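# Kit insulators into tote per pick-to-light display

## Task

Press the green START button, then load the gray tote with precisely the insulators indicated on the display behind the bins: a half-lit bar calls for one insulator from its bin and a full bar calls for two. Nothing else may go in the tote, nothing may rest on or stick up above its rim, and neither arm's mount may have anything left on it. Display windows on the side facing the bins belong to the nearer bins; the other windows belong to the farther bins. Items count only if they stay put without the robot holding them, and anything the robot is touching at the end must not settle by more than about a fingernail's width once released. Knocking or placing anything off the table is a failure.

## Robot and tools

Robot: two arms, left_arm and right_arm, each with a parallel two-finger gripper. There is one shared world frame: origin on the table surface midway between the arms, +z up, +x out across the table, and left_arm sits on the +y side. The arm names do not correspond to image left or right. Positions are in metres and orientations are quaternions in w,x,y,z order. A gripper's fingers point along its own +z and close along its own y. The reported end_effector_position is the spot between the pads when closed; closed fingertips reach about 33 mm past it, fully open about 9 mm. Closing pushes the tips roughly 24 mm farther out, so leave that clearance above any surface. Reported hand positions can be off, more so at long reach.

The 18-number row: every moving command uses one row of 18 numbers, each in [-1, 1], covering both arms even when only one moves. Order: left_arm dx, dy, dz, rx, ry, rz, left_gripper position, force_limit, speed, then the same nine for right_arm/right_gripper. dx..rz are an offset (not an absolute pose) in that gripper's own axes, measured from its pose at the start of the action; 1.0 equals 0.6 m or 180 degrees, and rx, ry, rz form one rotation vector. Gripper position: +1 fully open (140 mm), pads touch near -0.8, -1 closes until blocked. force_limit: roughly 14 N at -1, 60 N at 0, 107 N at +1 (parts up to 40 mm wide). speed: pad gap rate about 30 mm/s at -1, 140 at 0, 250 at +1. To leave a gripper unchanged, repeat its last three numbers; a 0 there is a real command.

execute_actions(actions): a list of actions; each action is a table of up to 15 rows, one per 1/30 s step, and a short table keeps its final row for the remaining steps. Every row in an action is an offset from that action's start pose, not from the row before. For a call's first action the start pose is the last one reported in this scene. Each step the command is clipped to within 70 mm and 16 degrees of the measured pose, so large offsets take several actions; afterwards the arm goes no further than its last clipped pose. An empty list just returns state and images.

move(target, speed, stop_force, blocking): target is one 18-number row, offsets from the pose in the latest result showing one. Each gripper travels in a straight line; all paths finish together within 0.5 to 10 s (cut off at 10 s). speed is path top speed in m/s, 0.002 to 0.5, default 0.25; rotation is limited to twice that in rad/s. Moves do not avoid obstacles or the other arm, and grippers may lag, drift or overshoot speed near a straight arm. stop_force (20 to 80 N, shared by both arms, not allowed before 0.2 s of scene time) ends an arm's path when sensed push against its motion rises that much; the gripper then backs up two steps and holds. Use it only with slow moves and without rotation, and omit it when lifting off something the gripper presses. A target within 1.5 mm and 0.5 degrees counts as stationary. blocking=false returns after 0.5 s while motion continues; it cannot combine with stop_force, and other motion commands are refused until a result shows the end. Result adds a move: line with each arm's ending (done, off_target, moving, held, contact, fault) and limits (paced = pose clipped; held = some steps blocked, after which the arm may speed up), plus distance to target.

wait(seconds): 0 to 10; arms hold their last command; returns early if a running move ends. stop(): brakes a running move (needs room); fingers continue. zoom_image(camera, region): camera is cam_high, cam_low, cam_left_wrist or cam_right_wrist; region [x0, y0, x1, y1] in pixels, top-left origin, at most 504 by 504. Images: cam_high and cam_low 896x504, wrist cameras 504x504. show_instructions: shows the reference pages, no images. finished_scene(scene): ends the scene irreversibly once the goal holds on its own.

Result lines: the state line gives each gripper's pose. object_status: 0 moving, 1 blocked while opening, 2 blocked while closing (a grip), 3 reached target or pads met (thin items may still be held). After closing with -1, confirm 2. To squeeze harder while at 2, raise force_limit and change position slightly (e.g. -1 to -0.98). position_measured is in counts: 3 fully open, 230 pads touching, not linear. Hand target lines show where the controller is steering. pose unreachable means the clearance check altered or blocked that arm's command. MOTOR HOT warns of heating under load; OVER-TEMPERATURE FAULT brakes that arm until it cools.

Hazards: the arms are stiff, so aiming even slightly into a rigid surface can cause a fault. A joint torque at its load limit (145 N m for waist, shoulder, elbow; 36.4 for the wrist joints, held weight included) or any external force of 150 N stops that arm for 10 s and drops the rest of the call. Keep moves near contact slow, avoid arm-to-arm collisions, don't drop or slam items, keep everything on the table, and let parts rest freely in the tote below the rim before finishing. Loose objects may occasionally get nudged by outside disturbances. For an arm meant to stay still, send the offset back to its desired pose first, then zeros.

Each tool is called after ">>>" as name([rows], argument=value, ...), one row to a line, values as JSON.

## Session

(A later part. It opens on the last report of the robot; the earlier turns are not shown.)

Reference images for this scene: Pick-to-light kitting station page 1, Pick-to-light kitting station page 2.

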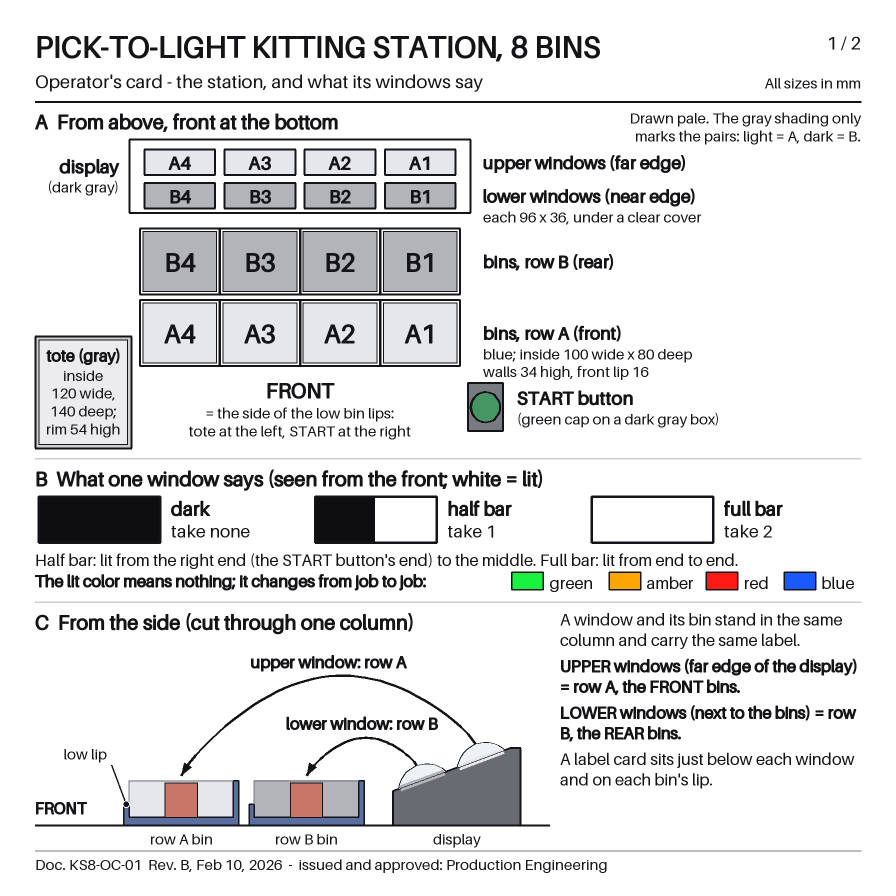

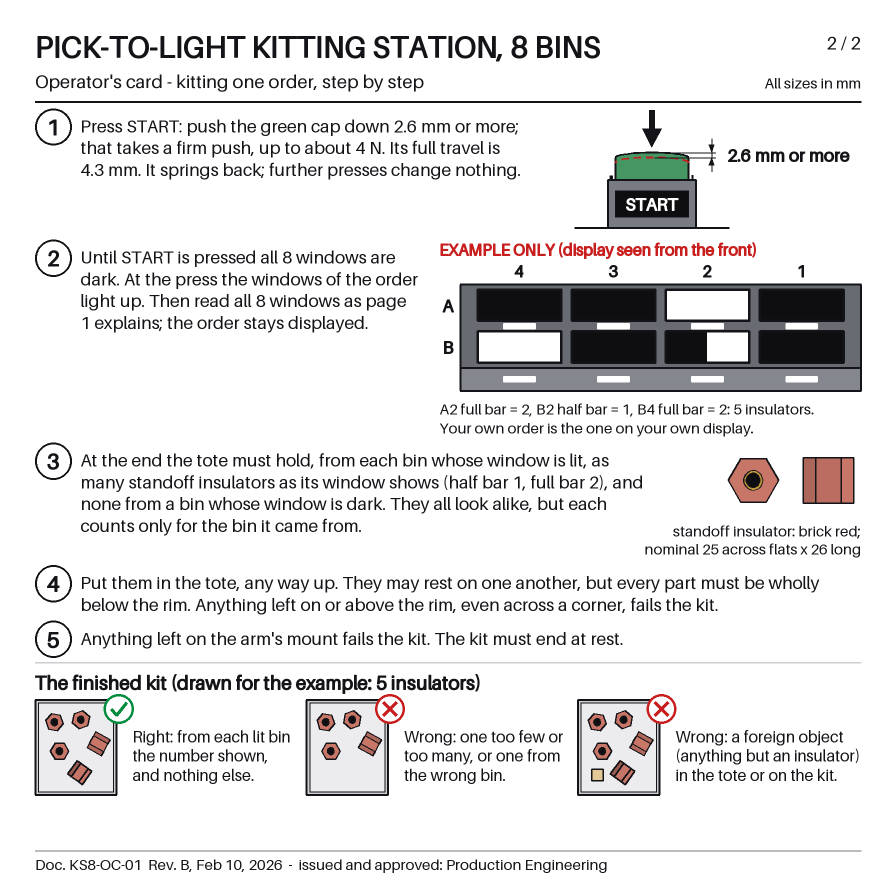

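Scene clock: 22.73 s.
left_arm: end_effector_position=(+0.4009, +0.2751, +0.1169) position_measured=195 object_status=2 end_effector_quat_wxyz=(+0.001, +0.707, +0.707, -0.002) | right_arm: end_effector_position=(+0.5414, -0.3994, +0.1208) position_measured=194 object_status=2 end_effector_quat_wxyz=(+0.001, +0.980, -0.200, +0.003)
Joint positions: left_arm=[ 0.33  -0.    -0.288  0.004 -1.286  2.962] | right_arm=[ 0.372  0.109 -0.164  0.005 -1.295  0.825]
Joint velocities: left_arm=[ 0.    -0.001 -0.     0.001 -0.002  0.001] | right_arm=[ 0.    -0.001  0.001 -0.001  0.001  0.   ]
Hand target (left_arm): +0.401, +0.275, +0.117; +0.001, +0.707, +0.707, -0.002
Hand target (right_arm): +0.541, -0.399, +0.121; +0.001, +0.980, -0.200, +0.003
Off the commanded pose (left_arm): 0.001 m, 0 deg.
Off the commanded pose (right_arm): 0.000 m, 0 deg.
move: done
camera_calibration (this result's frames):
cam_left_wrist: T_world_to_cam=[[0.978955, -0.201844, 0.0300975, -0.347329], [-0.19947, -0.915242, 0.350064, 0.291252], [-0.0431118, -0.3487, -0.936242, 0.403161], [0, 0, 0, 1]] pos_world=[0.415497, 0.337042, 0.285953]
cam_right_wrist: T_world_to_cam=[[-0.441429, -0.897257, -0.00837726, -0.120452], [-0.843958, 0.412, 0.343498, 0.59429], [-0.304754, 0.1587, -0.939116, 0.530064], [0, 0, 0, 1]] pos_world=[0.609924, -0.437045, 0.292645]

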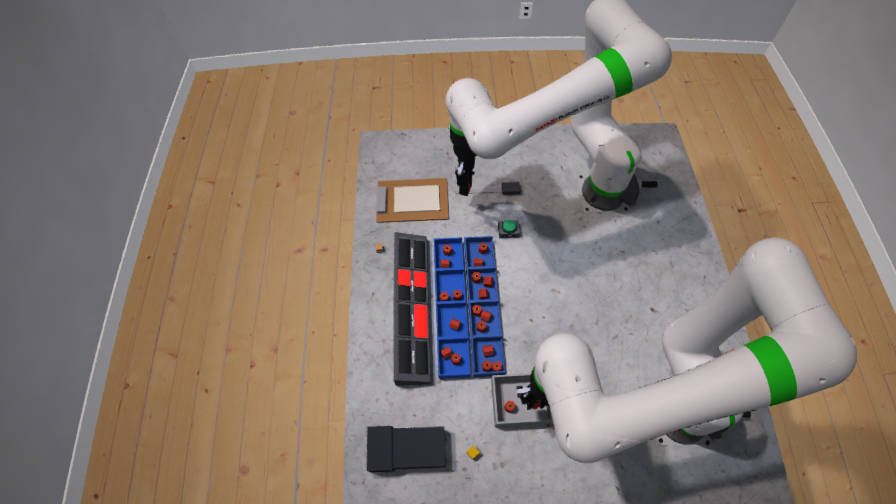

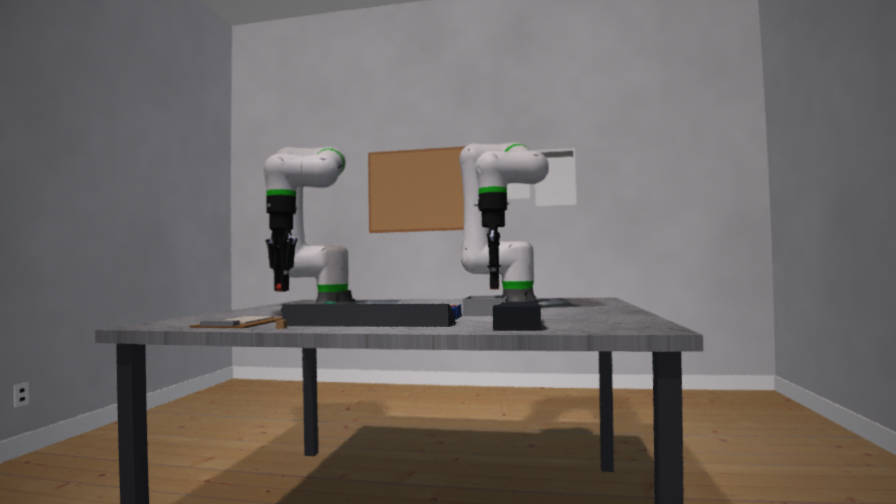

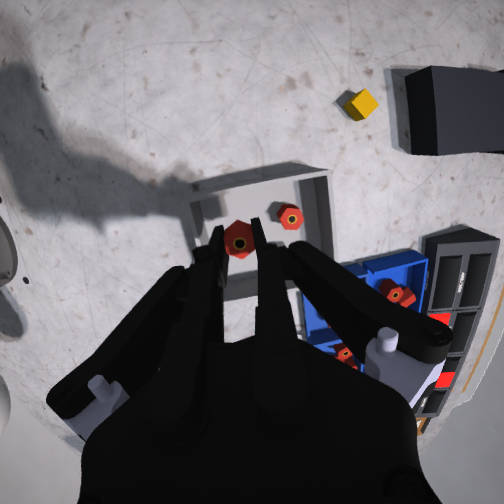

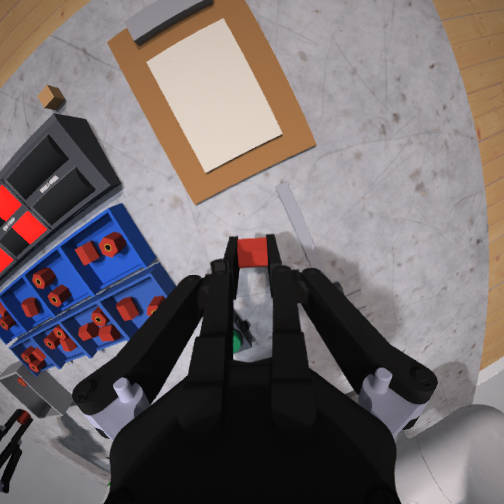

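>>> move(target=[0,0,0.113,0,0,0,-1,-0.5,-0.5,0,0,0,0,0,0,-1,-0.5,-0.5], speed=0.12)

>>> move(target=[0,0,0,0,0,0,-0.35,-0.5,0,0,0,0,0,0,0,-1,-0.5,-0.5])

>>> move(target=[0,0,-0.093,0,0,0,-0.35,-0.5,0,0,0,0,0,0,0,-1,-0.5,-0.5])

>>> move(target=[-0.567,0.174,0.05,0,0,0,-0.35,-0.5,0,0,0,0,0,0,0.2,-1,-0.5,-0.5], speed=0.35)

>>> zoom_image(camera="cam_left_wrist", region=[150, 110, 350, 310])

Scene clock: 23.83 s.
left_arm: end_effector_position=(+0.4010, +0.2750, +0.0491) position_measured=195 object_status=2 end_effector_quat_wxyz=(+0.001, +0.707, +0.707, -0.002) | right_arm: end_effector_position=(+0.5414, -0.3994, +0.1208) position_measured=194 object_status=2 end_effector_quat_wxyz=(+0.001, +0.980, -0.200, +0.003)
Joint positions: left_arm=[ 0.33   0.063 -0.392  0.004 -1.118  2.962] | right_arm=[ 0.372  0.109 -0.164  0.005 -1.295  0.825]
Joint velocities: left_arm=[ 0.     0.002 -0.001  0.001 -0.     0.001] | right_arm=[-0.     0.     0.     0.     0.002  0.   ]
Hand target (left_arm): +0.401, +0.275, +0.049; +0.001, +0.707, +0.707, -0.002
Hand target (right_arm): +0.541, -0.399, +0.121; +0.001, +0.980, -0.200, +0.003
Off the commanded pose (left_arm): 0.000 m, 0 deg.
Off the commanded pose (right_arm): 0.000 m, 0 deg.
move: done
camera_calibration (this result's frames):
cam_left_wrist: T_world_to_cam=[[0.979006, -0.201603, 0.0300615, -0.345486], [-0.199243, -0.915382, 0.349825, 0.314924], [-0.0430081, -0.34847, -0.936333, 0.339571], [0, 0, 0, 1]] pos_world=[0.415583, 0.336955, 0.218169]
cam_right_wrist: T_world_to_cam=[[-0.441429, -0.897257, -0.00837723, -0.120452], [-0.843958, 0.412, 0.343498, 0.59429], [-0.304754, 0.1587, -0.939116, 0.530064], [0, 0, 0, 1]] pos_world=[0.609924, -0.437045, 0.292645]

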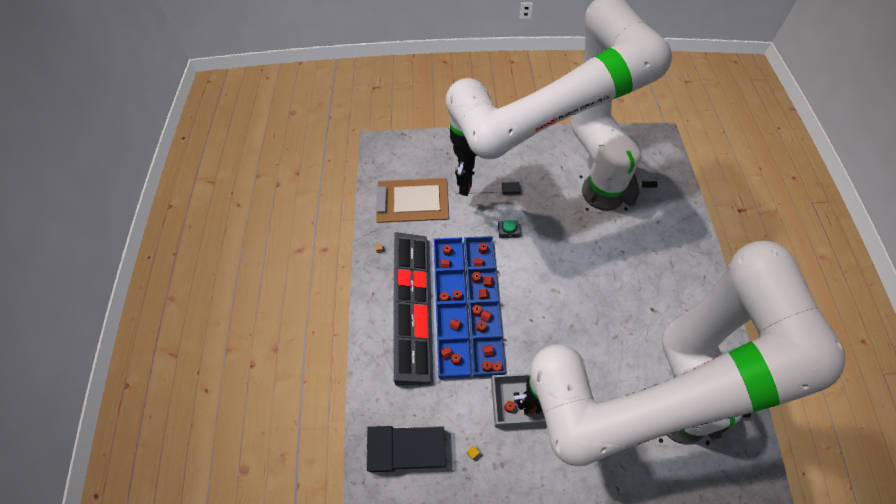

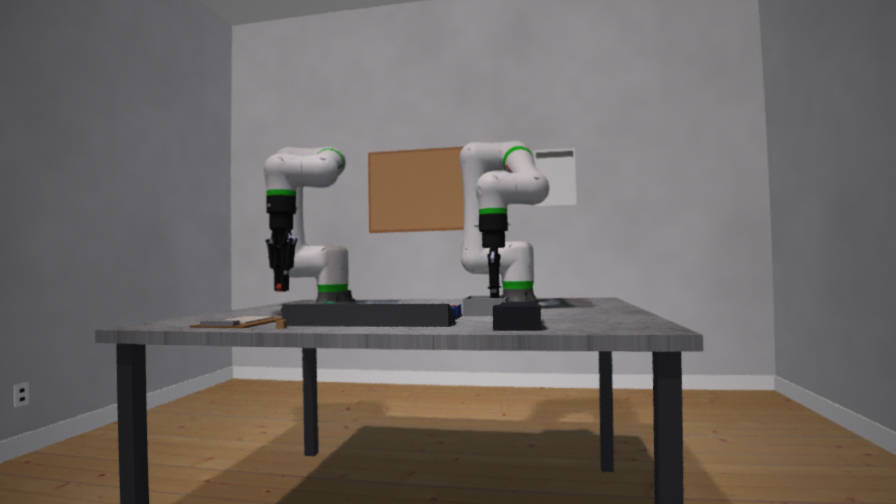

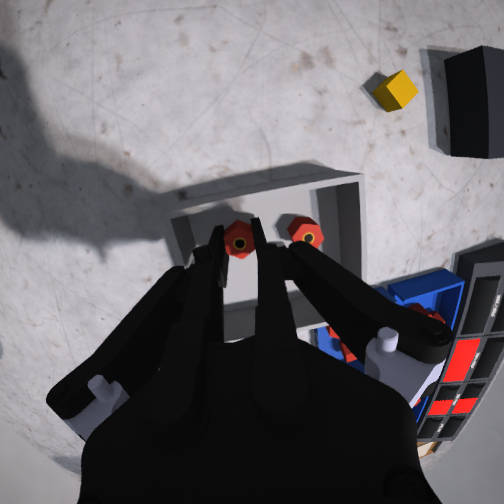

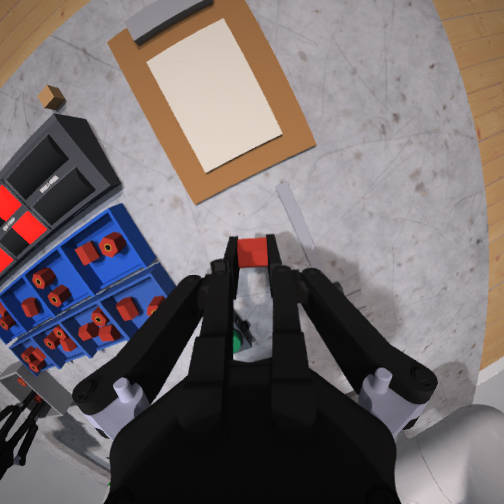

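Scene clock: 24.33 s.
left_arm: end_effector_position=(+0.4010, +0.2750, +0.0491) position_measured=173 object_status=3 end_effector_quat_wxyz=(+0.001, +0.707, +0.707, -0.002) | right_arm: end_effector_position=(+0.5414, -0.3994, +0.1208) position_measured=194 object_status=2 end_effector_quat_wxyz=(+0.001, +0.980, -0.200, +0.003)
Joint positions: left_arm=[ 0.33   0.063 -0.392  0.004 -1.118  2.962] | right_arm=[ 0.372  0.109 -0.164  0.005 -1.295  0.825]
Joint velocities: left_arm=[-0.    -0.001  0.     0.     0.001  0.001] | right_arm=[ 0.     0.001 -0.     0.002 -0.001  0.   ]
Hand target (left_arm): +0.401, +0.275, +0.049; +0.001, +0.707, +0.707, -0.002
Hand target (right_arm): +0.541, -0.399, +0.121; +0.001, +0.980, -0.200, +0.003
Off the commanded pose (left_arm): 0.000 m, 0 deg.
Off the commanded pose (right_arm): 0.000 m, 0 deg.
move: done
camera_calibration (this result's frames):
cam_left_wrist: T_world_to_cam=[[0.979006, -0.201606, 0.0300521, -0.345482], [-0.199242, -0.915381, 0.349829, 0.314924], [-0.0430183, -0.348472, -0.936332, 0.33957], [0, 0, 0, 1]] pos_world=[0.415582, 0.336955, 0.218163]
cam_right_wrist: T_world_to_cam=[[-0.441429, -0.897257, -0.00837712, -0.120452], [-0.843958, 0.412, 0.343498, 0.59429], [-0.304755, 0.1587, -0.939116, 0.530064], [0, 0, 0, 1]] pos_world=[0.609924, -0.437045, 0.292645]

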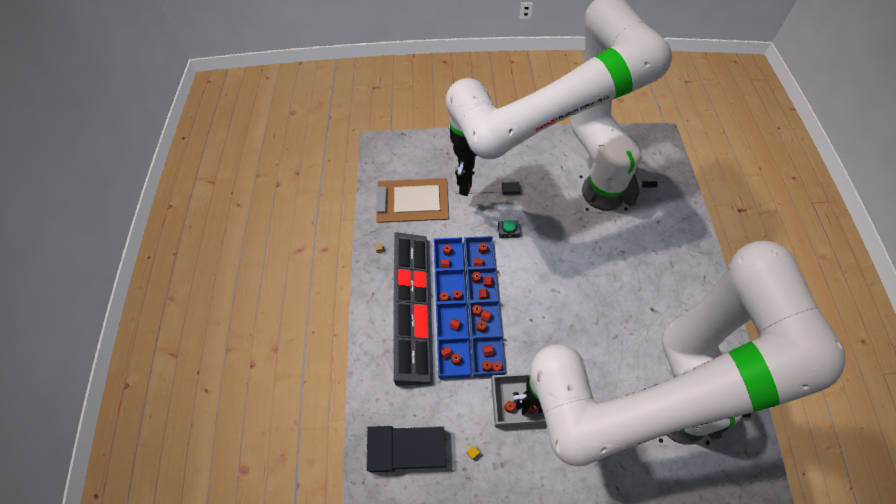

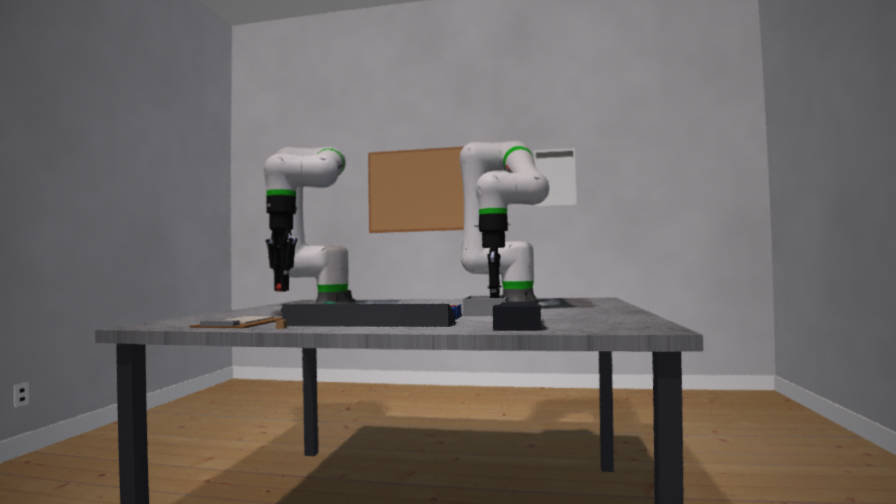

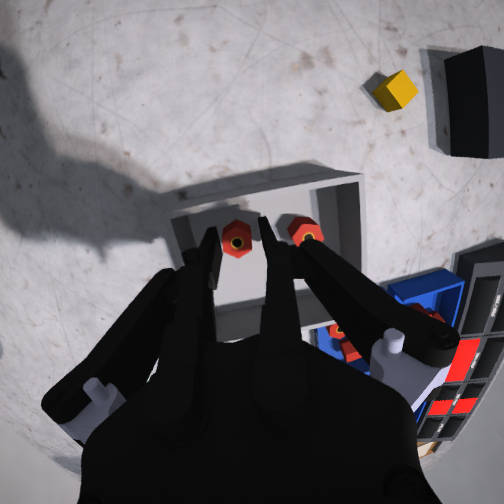

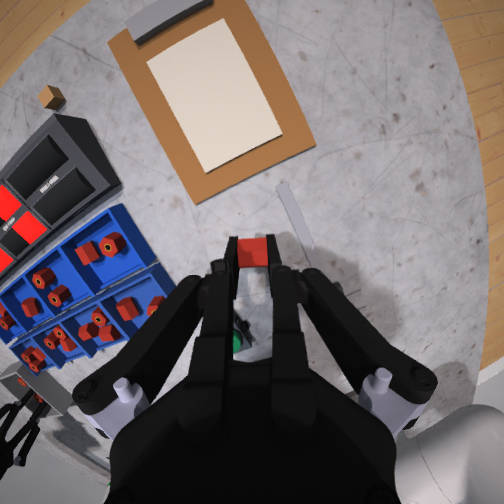

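Scene clock: 25.07 s.
left_arm: end_effector_position=(+0.4009, +0.2751, +0.1049) position_measured=173 object_status=3 end_effector_quat_wxyz=(+0.001, +0.707, +0.707, -0.002) | right_arm: end_effector_position=(+0.5414, -0.3994, +0.1208) position_measured=194 object_status=2 end_effector_quat_wxyz=(+0.001, +0.980, -0.200, +0.003)
Joint positions: left_arm=[ 0.33   0.009 -0.308  0.004 -1.256  2.962] | right_arm=[ 0.372  0.109 -0.164  0.005 -1.295  0.825]
Joint velocities: left_arm=[-0.     0.001  0.001 -0.    -0.     0.001] | right_arm=[-0.    -0.001 -0.     0.001  0.     0.   ]
Hand target (left_arm): +0.401, +0.275, +0.105; +0.001, +0.707, +0.707, -0.002
Hand target (right_arm): +0.541, -0.399, +0.121; +0.001, +0.980, -0.200, +0.003
Off the commanded pose (left_arm): 0.000 m, 0 deg.
Off the commanded pose (right_arm): 0.000 m, 0 deg.
move: done
camera_calibration (this result's frames):
cam_left_wrist: T_world_to_cam=[[0.978938, -0.20193, 0.0300742, -0.346942], [-0.199547, -0.915271, 0.349942, 0.295509], [-0.0431376, -0.348573, -0.936289, 0.391901], [0, 0, 0, 1]] pos_world=[0.415508, 0.337019, 0.273955]
cam_right_wrist: T_world_to_cam=[[-0.441429, -0.897257, -0.00837732, -0.120452], [-0.843958, 0.412, 0.343498, 0.59429], [-0.304754, 0.1587, -0.939116, 0.530064], [0, 0, 0, 1]] pos_world=[0.609924, -0.437045, 0.292645]

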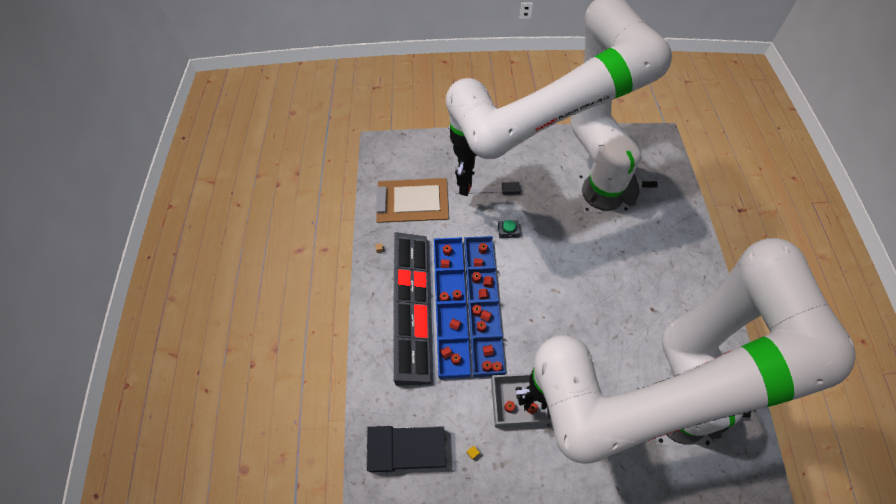

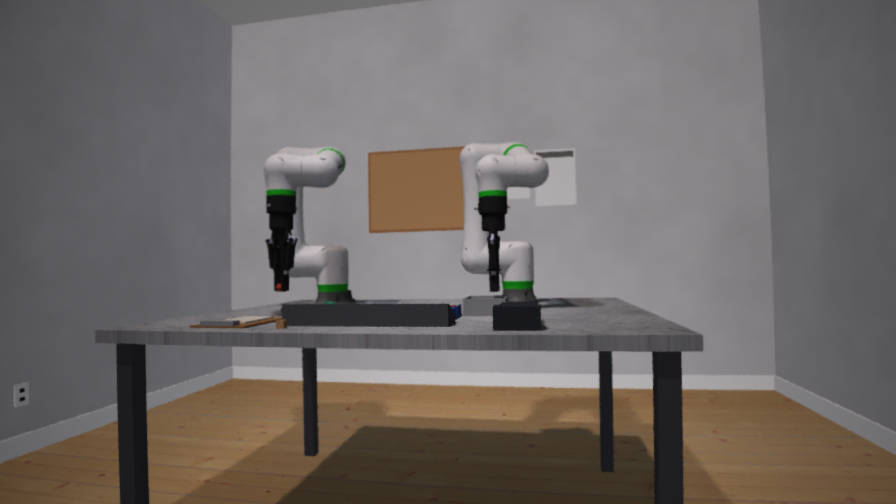

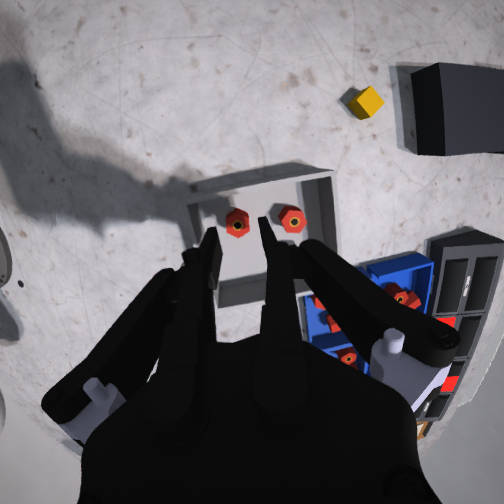

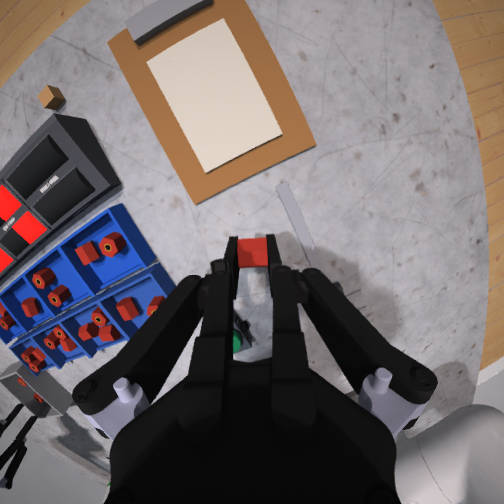

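Scene clock: 26.57 s.
left_arm: end_effector_position=(+0.5041, -0.0649, +0.0764) position_measured=173 object_status=3 end_effector_quat_wxyz=(+0.000, +0.707, +0.707, -0.003) | right_arm: end_effector_position=(+0.5415, -0.3994, +0.1208) position_measured=194 object_status=2 end_effector_quat_wxyz=(+0.001, +0.870, -0.493, +0.003)
Joint positions: left_arm=[-0.289  0.595  0.379  0.005 -1.355  3.581] | right_arm=[ 0.372  0.109 -0.164  0.005 -1.295  0.197]
Joint velocities: left_arm=[ 0.001  0.     0.     0.001 -0.001  0.001] | right_arm=[ 0.    -0.    -0.001  0.001  0.     0.   ]
Hand target (left_arm): +0.504, -0.065, +0.076; +0.000, +0.707, +0.707, -0.003
Hand target (right_arm): +0.541, -0.399, +0.121; +0.001, +0.870, -0.493, +0.003
Off the commanded pose (left_arm): 0.001 m, 0 deg.
Off the commanded pose (right_arm): 0.000 m, 0 deg.
move: done
camera_calibration (this result's frames):
cam_left_wrist: T_world_to_cam=[[0.978941, -0.202073, 0.0289836, -0.515602], [-0.199302, -0.915317, 0.349961, 0.0147547], [-0.0441886, -0.348368, -0.936316, 0.251713], [0, 0, 0, 1]] pos_world=[0.518808, -0.00299573, 0.245463]
cam_right_wrist: T_world_to_cam=[[-0.884479, -0.466426, -0.0119829, 0.291939], [-0.441679, 0.82872, 0.34372, 0.542872], [-0.15039, 0.309306, -0.938996, 0.506613], [0, 0, 0, 1]] pos_world=[0.574178, -0.470419, 0.29261]

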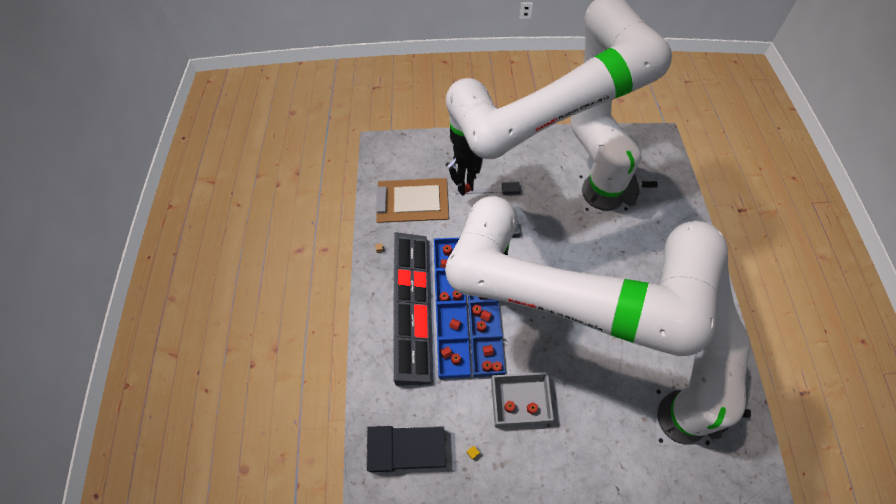

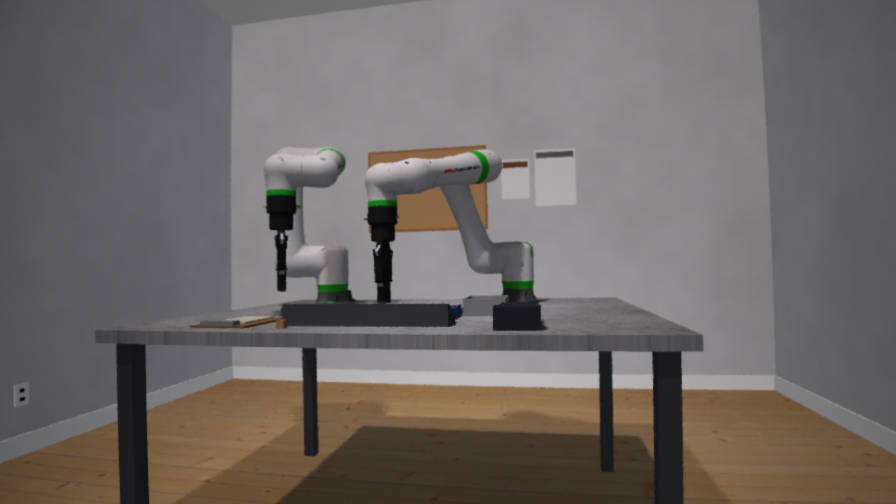

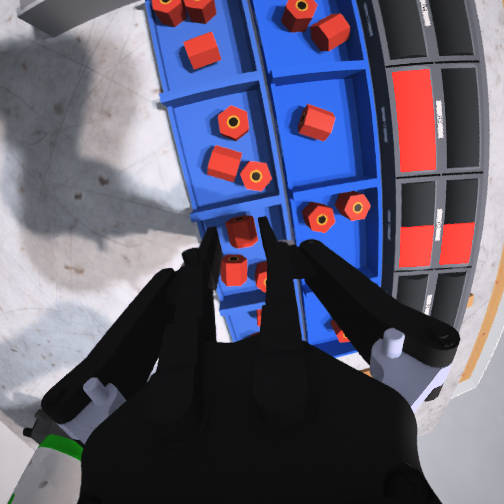

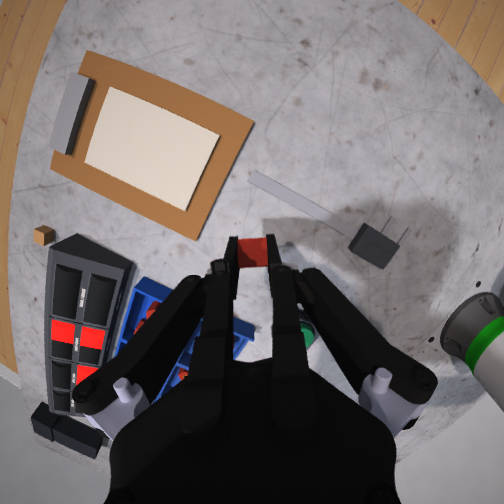

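Region (150, 110, 350, 310) of cam_left_wrist's 504x504 image, scaled by 2.520, with more detail than that image has.

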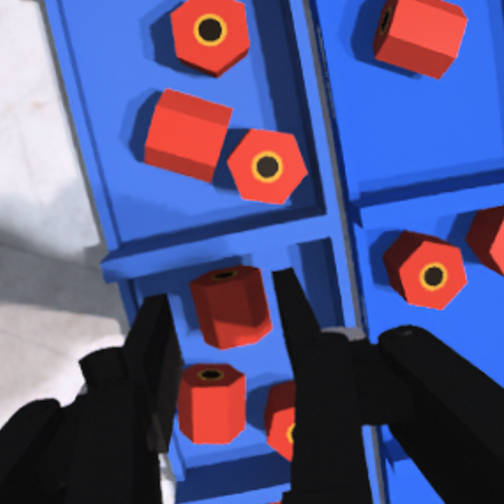

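>>> move(target=[-0.007,0.003,0.055,0,0,0,-0.35,-0.5,0,0,0,0,0,0,0,-1,-0.5,-0.5], speed=0.035, stop_force=20)

>>> move(target=[0,0,0,0,0,0,-1,-0.5,-0.5,0,0,0,0,0,0,-1,-0.5,-0.5])

Scene clock: 27.93 s.
left_arm: end_effector_position=(+0.5059, -0.0692, +0.0434) position_measured=173 object_status=3 end_effector_quat_wxyz=(+0.000, +0.707, +0.707, -0.003) | right_arm: end_effector_position=(+0.5415, -0.3994, +0.1208) position_measured=194 object_status=2 end_effector_quat_wxyz=(+0.001, +0.870, -0.493, +0.003)
Joint positions: left_arm=[-0.294  0.627  0.349  0.005 -1.294  3.586] | right_arm=[ 0.372  0.109 -0.164  0.005 -1.295  0.197]
Joint velocities: left_arm=[ 0.001  0.002  0.001 -0.    -0.001 -0.   ] | right_arm=[-0.    -0.    -0.     0.    -0.001 -0.   ]
Hand target (left_arm): +0.506, -0.069, +0.043; +0.000, +0.707, +0.707, -0.003
Hand target (right_arm): +0.541, -0.399, +0.121; +0.001, +0.870, -0.493, +0.003
Off the commanded pose (left_arm): 0.000 m, 0 deg.
Off the commanded pose (right_arm): 0.000 m, 0 deg.
move: done
camera_calibration (this result's frames):
cam_left_wrist: T_world_to_cam=[[0.978961, -0.201984, 0.028954, -0.51732], [-0.199212, -0.915376, 0.349859, 0.0226913], [-0.0441619, -0.348266, -0.936355, 0.219371], [0, 0, 0, 1]] pos_world=[0.520644, -0.00731949, 0.212449]
cam_right_wrist: T_world_to_cam=[[-0.884481, -0.466421, -0.0119874, 0.291933], [-0.441676, 0.828722, 0.343718, 0.542868], [-0.150383, 0.309307, -0.938996, 0.506611], [0, 0, 0, 1]] pos_world=[0.574166, -0.470421, 0.292612]

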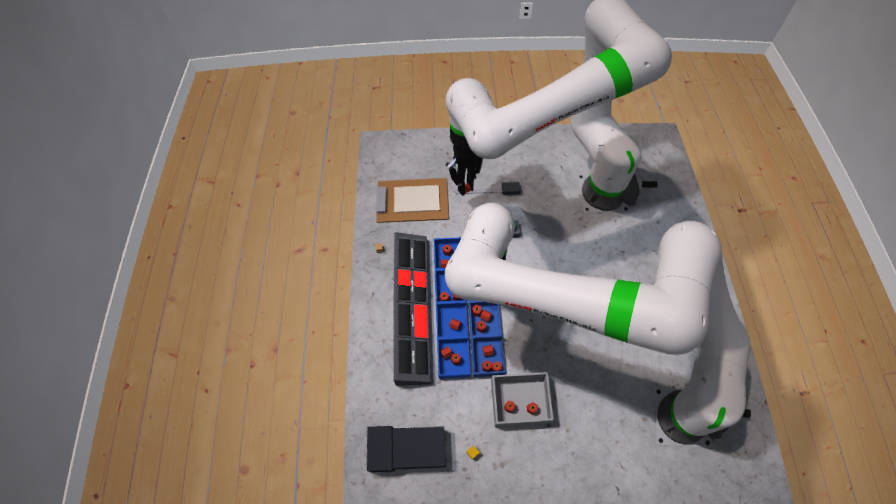

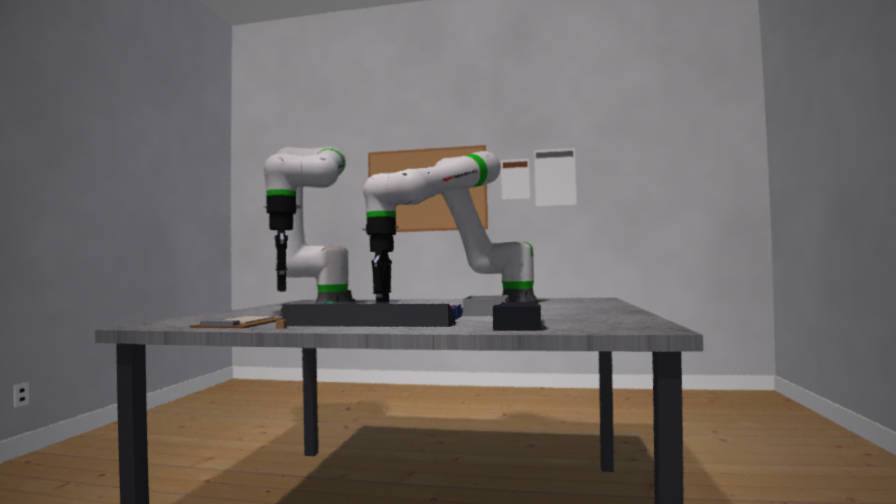

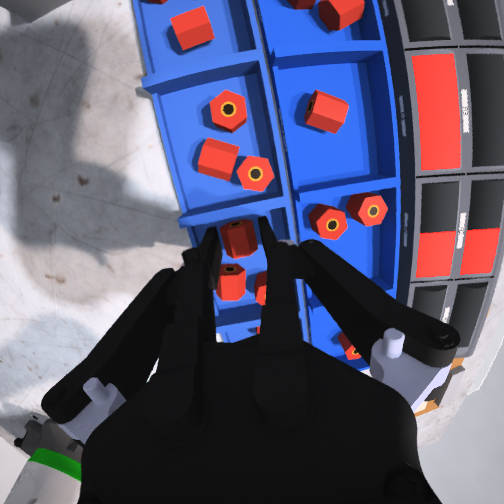

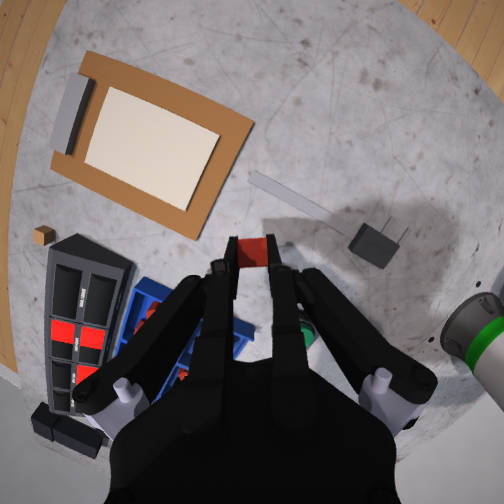

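Scene clock: 28.43 s.
left_arm: end_effector_position=(+0.5059, -0.0692, +0.0434) position_measured=190 object_status=2 end_effector_quat_wxyz=(+0.000, +0.707, +0.707, -0.003) | right_arm: end_effector_position=(+0.5415, -0.3994, +0.1208) position_measured=194 object_status=2 end_effector_quat_wxyz=(+0.001, +0.870, -0.493, +0.003)
Joint positions: left_arm=[-0.294  0.627  0.349  0.005 -1.294  3.586] | right_arm=[ 0.372  0.109 -0.164  0.005 -1.295  0.197]
Joint velocities: left_arm=[ 0.001  0.     0.    -0.001  0.    -0.   ] | right_arm=[ 0.    -0.001 -0.    -0.001  0.002  0.   ]
Hand target (left_arm): +0.506, -0.069, +0.043; +0.000, +0.707, +0.707, -0.003
Hand target (right_arm): +0.541, -0.399, +0.121; +0.001, +0.870, -0.493, +0.003
Off the commanded pose (left_arm): 0.000 m, 0 deg.
Off the commanded pose (right_arm): 0.000 m, 0 deg.
move: done
camera_calibration (this result's frames):
cam_left_wrist: T_world_to_cam=[[0.978963, -0.201972, 0.0289481, -0.517319], [-0.199197, -0.915365, 0.349897, 0.0226662], [-0.0441714, -0.348303, -0.936341, 0.219372], [0, 0, 0, 1]] pos_world=[0.520641, -0.00732798, 0.212452]
cam_right_wrist: T_world_to_cam=[[-0.884482, -0.466421, -0.0119874, 0.291933], [-0.441676, 0.828722, 0.343718, 0.542868], [-0.150383, 0.309307, -0.938996, 0.506611], [0, 0, 0, 1]] pos_world=[0.574166, -0.470421, 0.292612]

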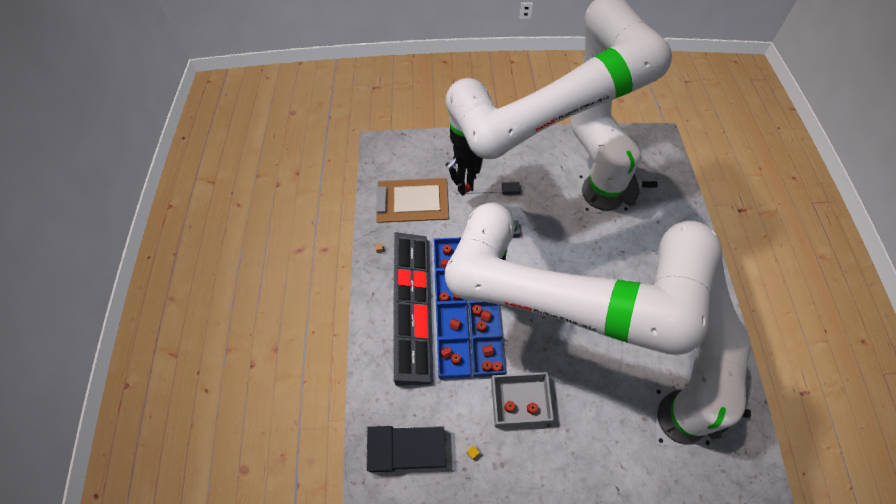

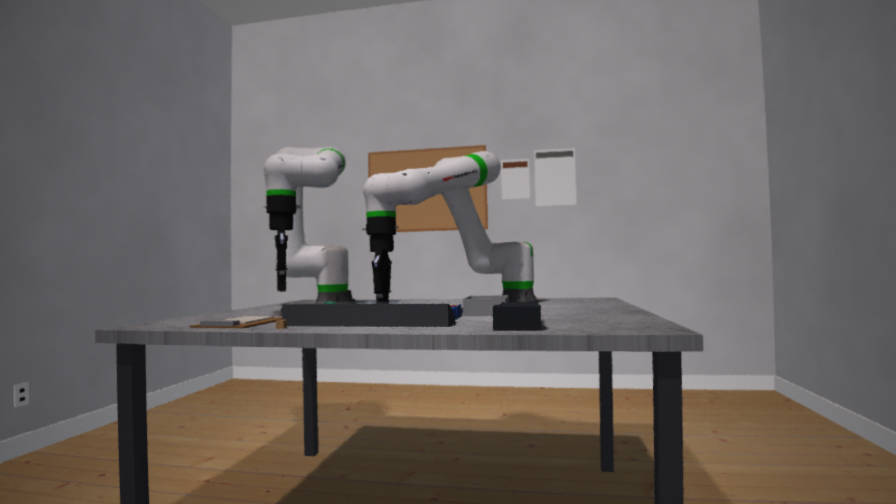

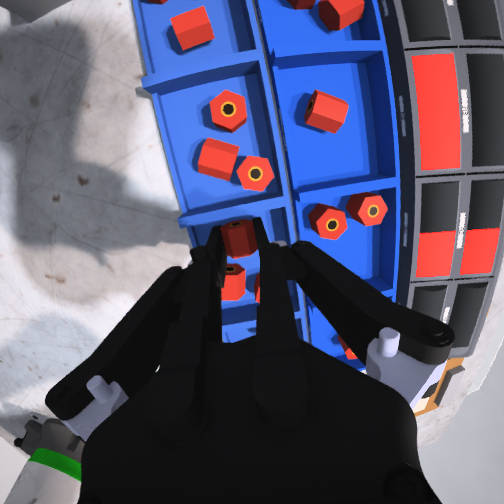

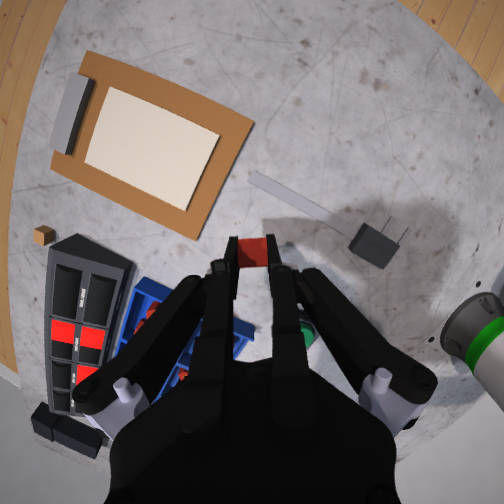

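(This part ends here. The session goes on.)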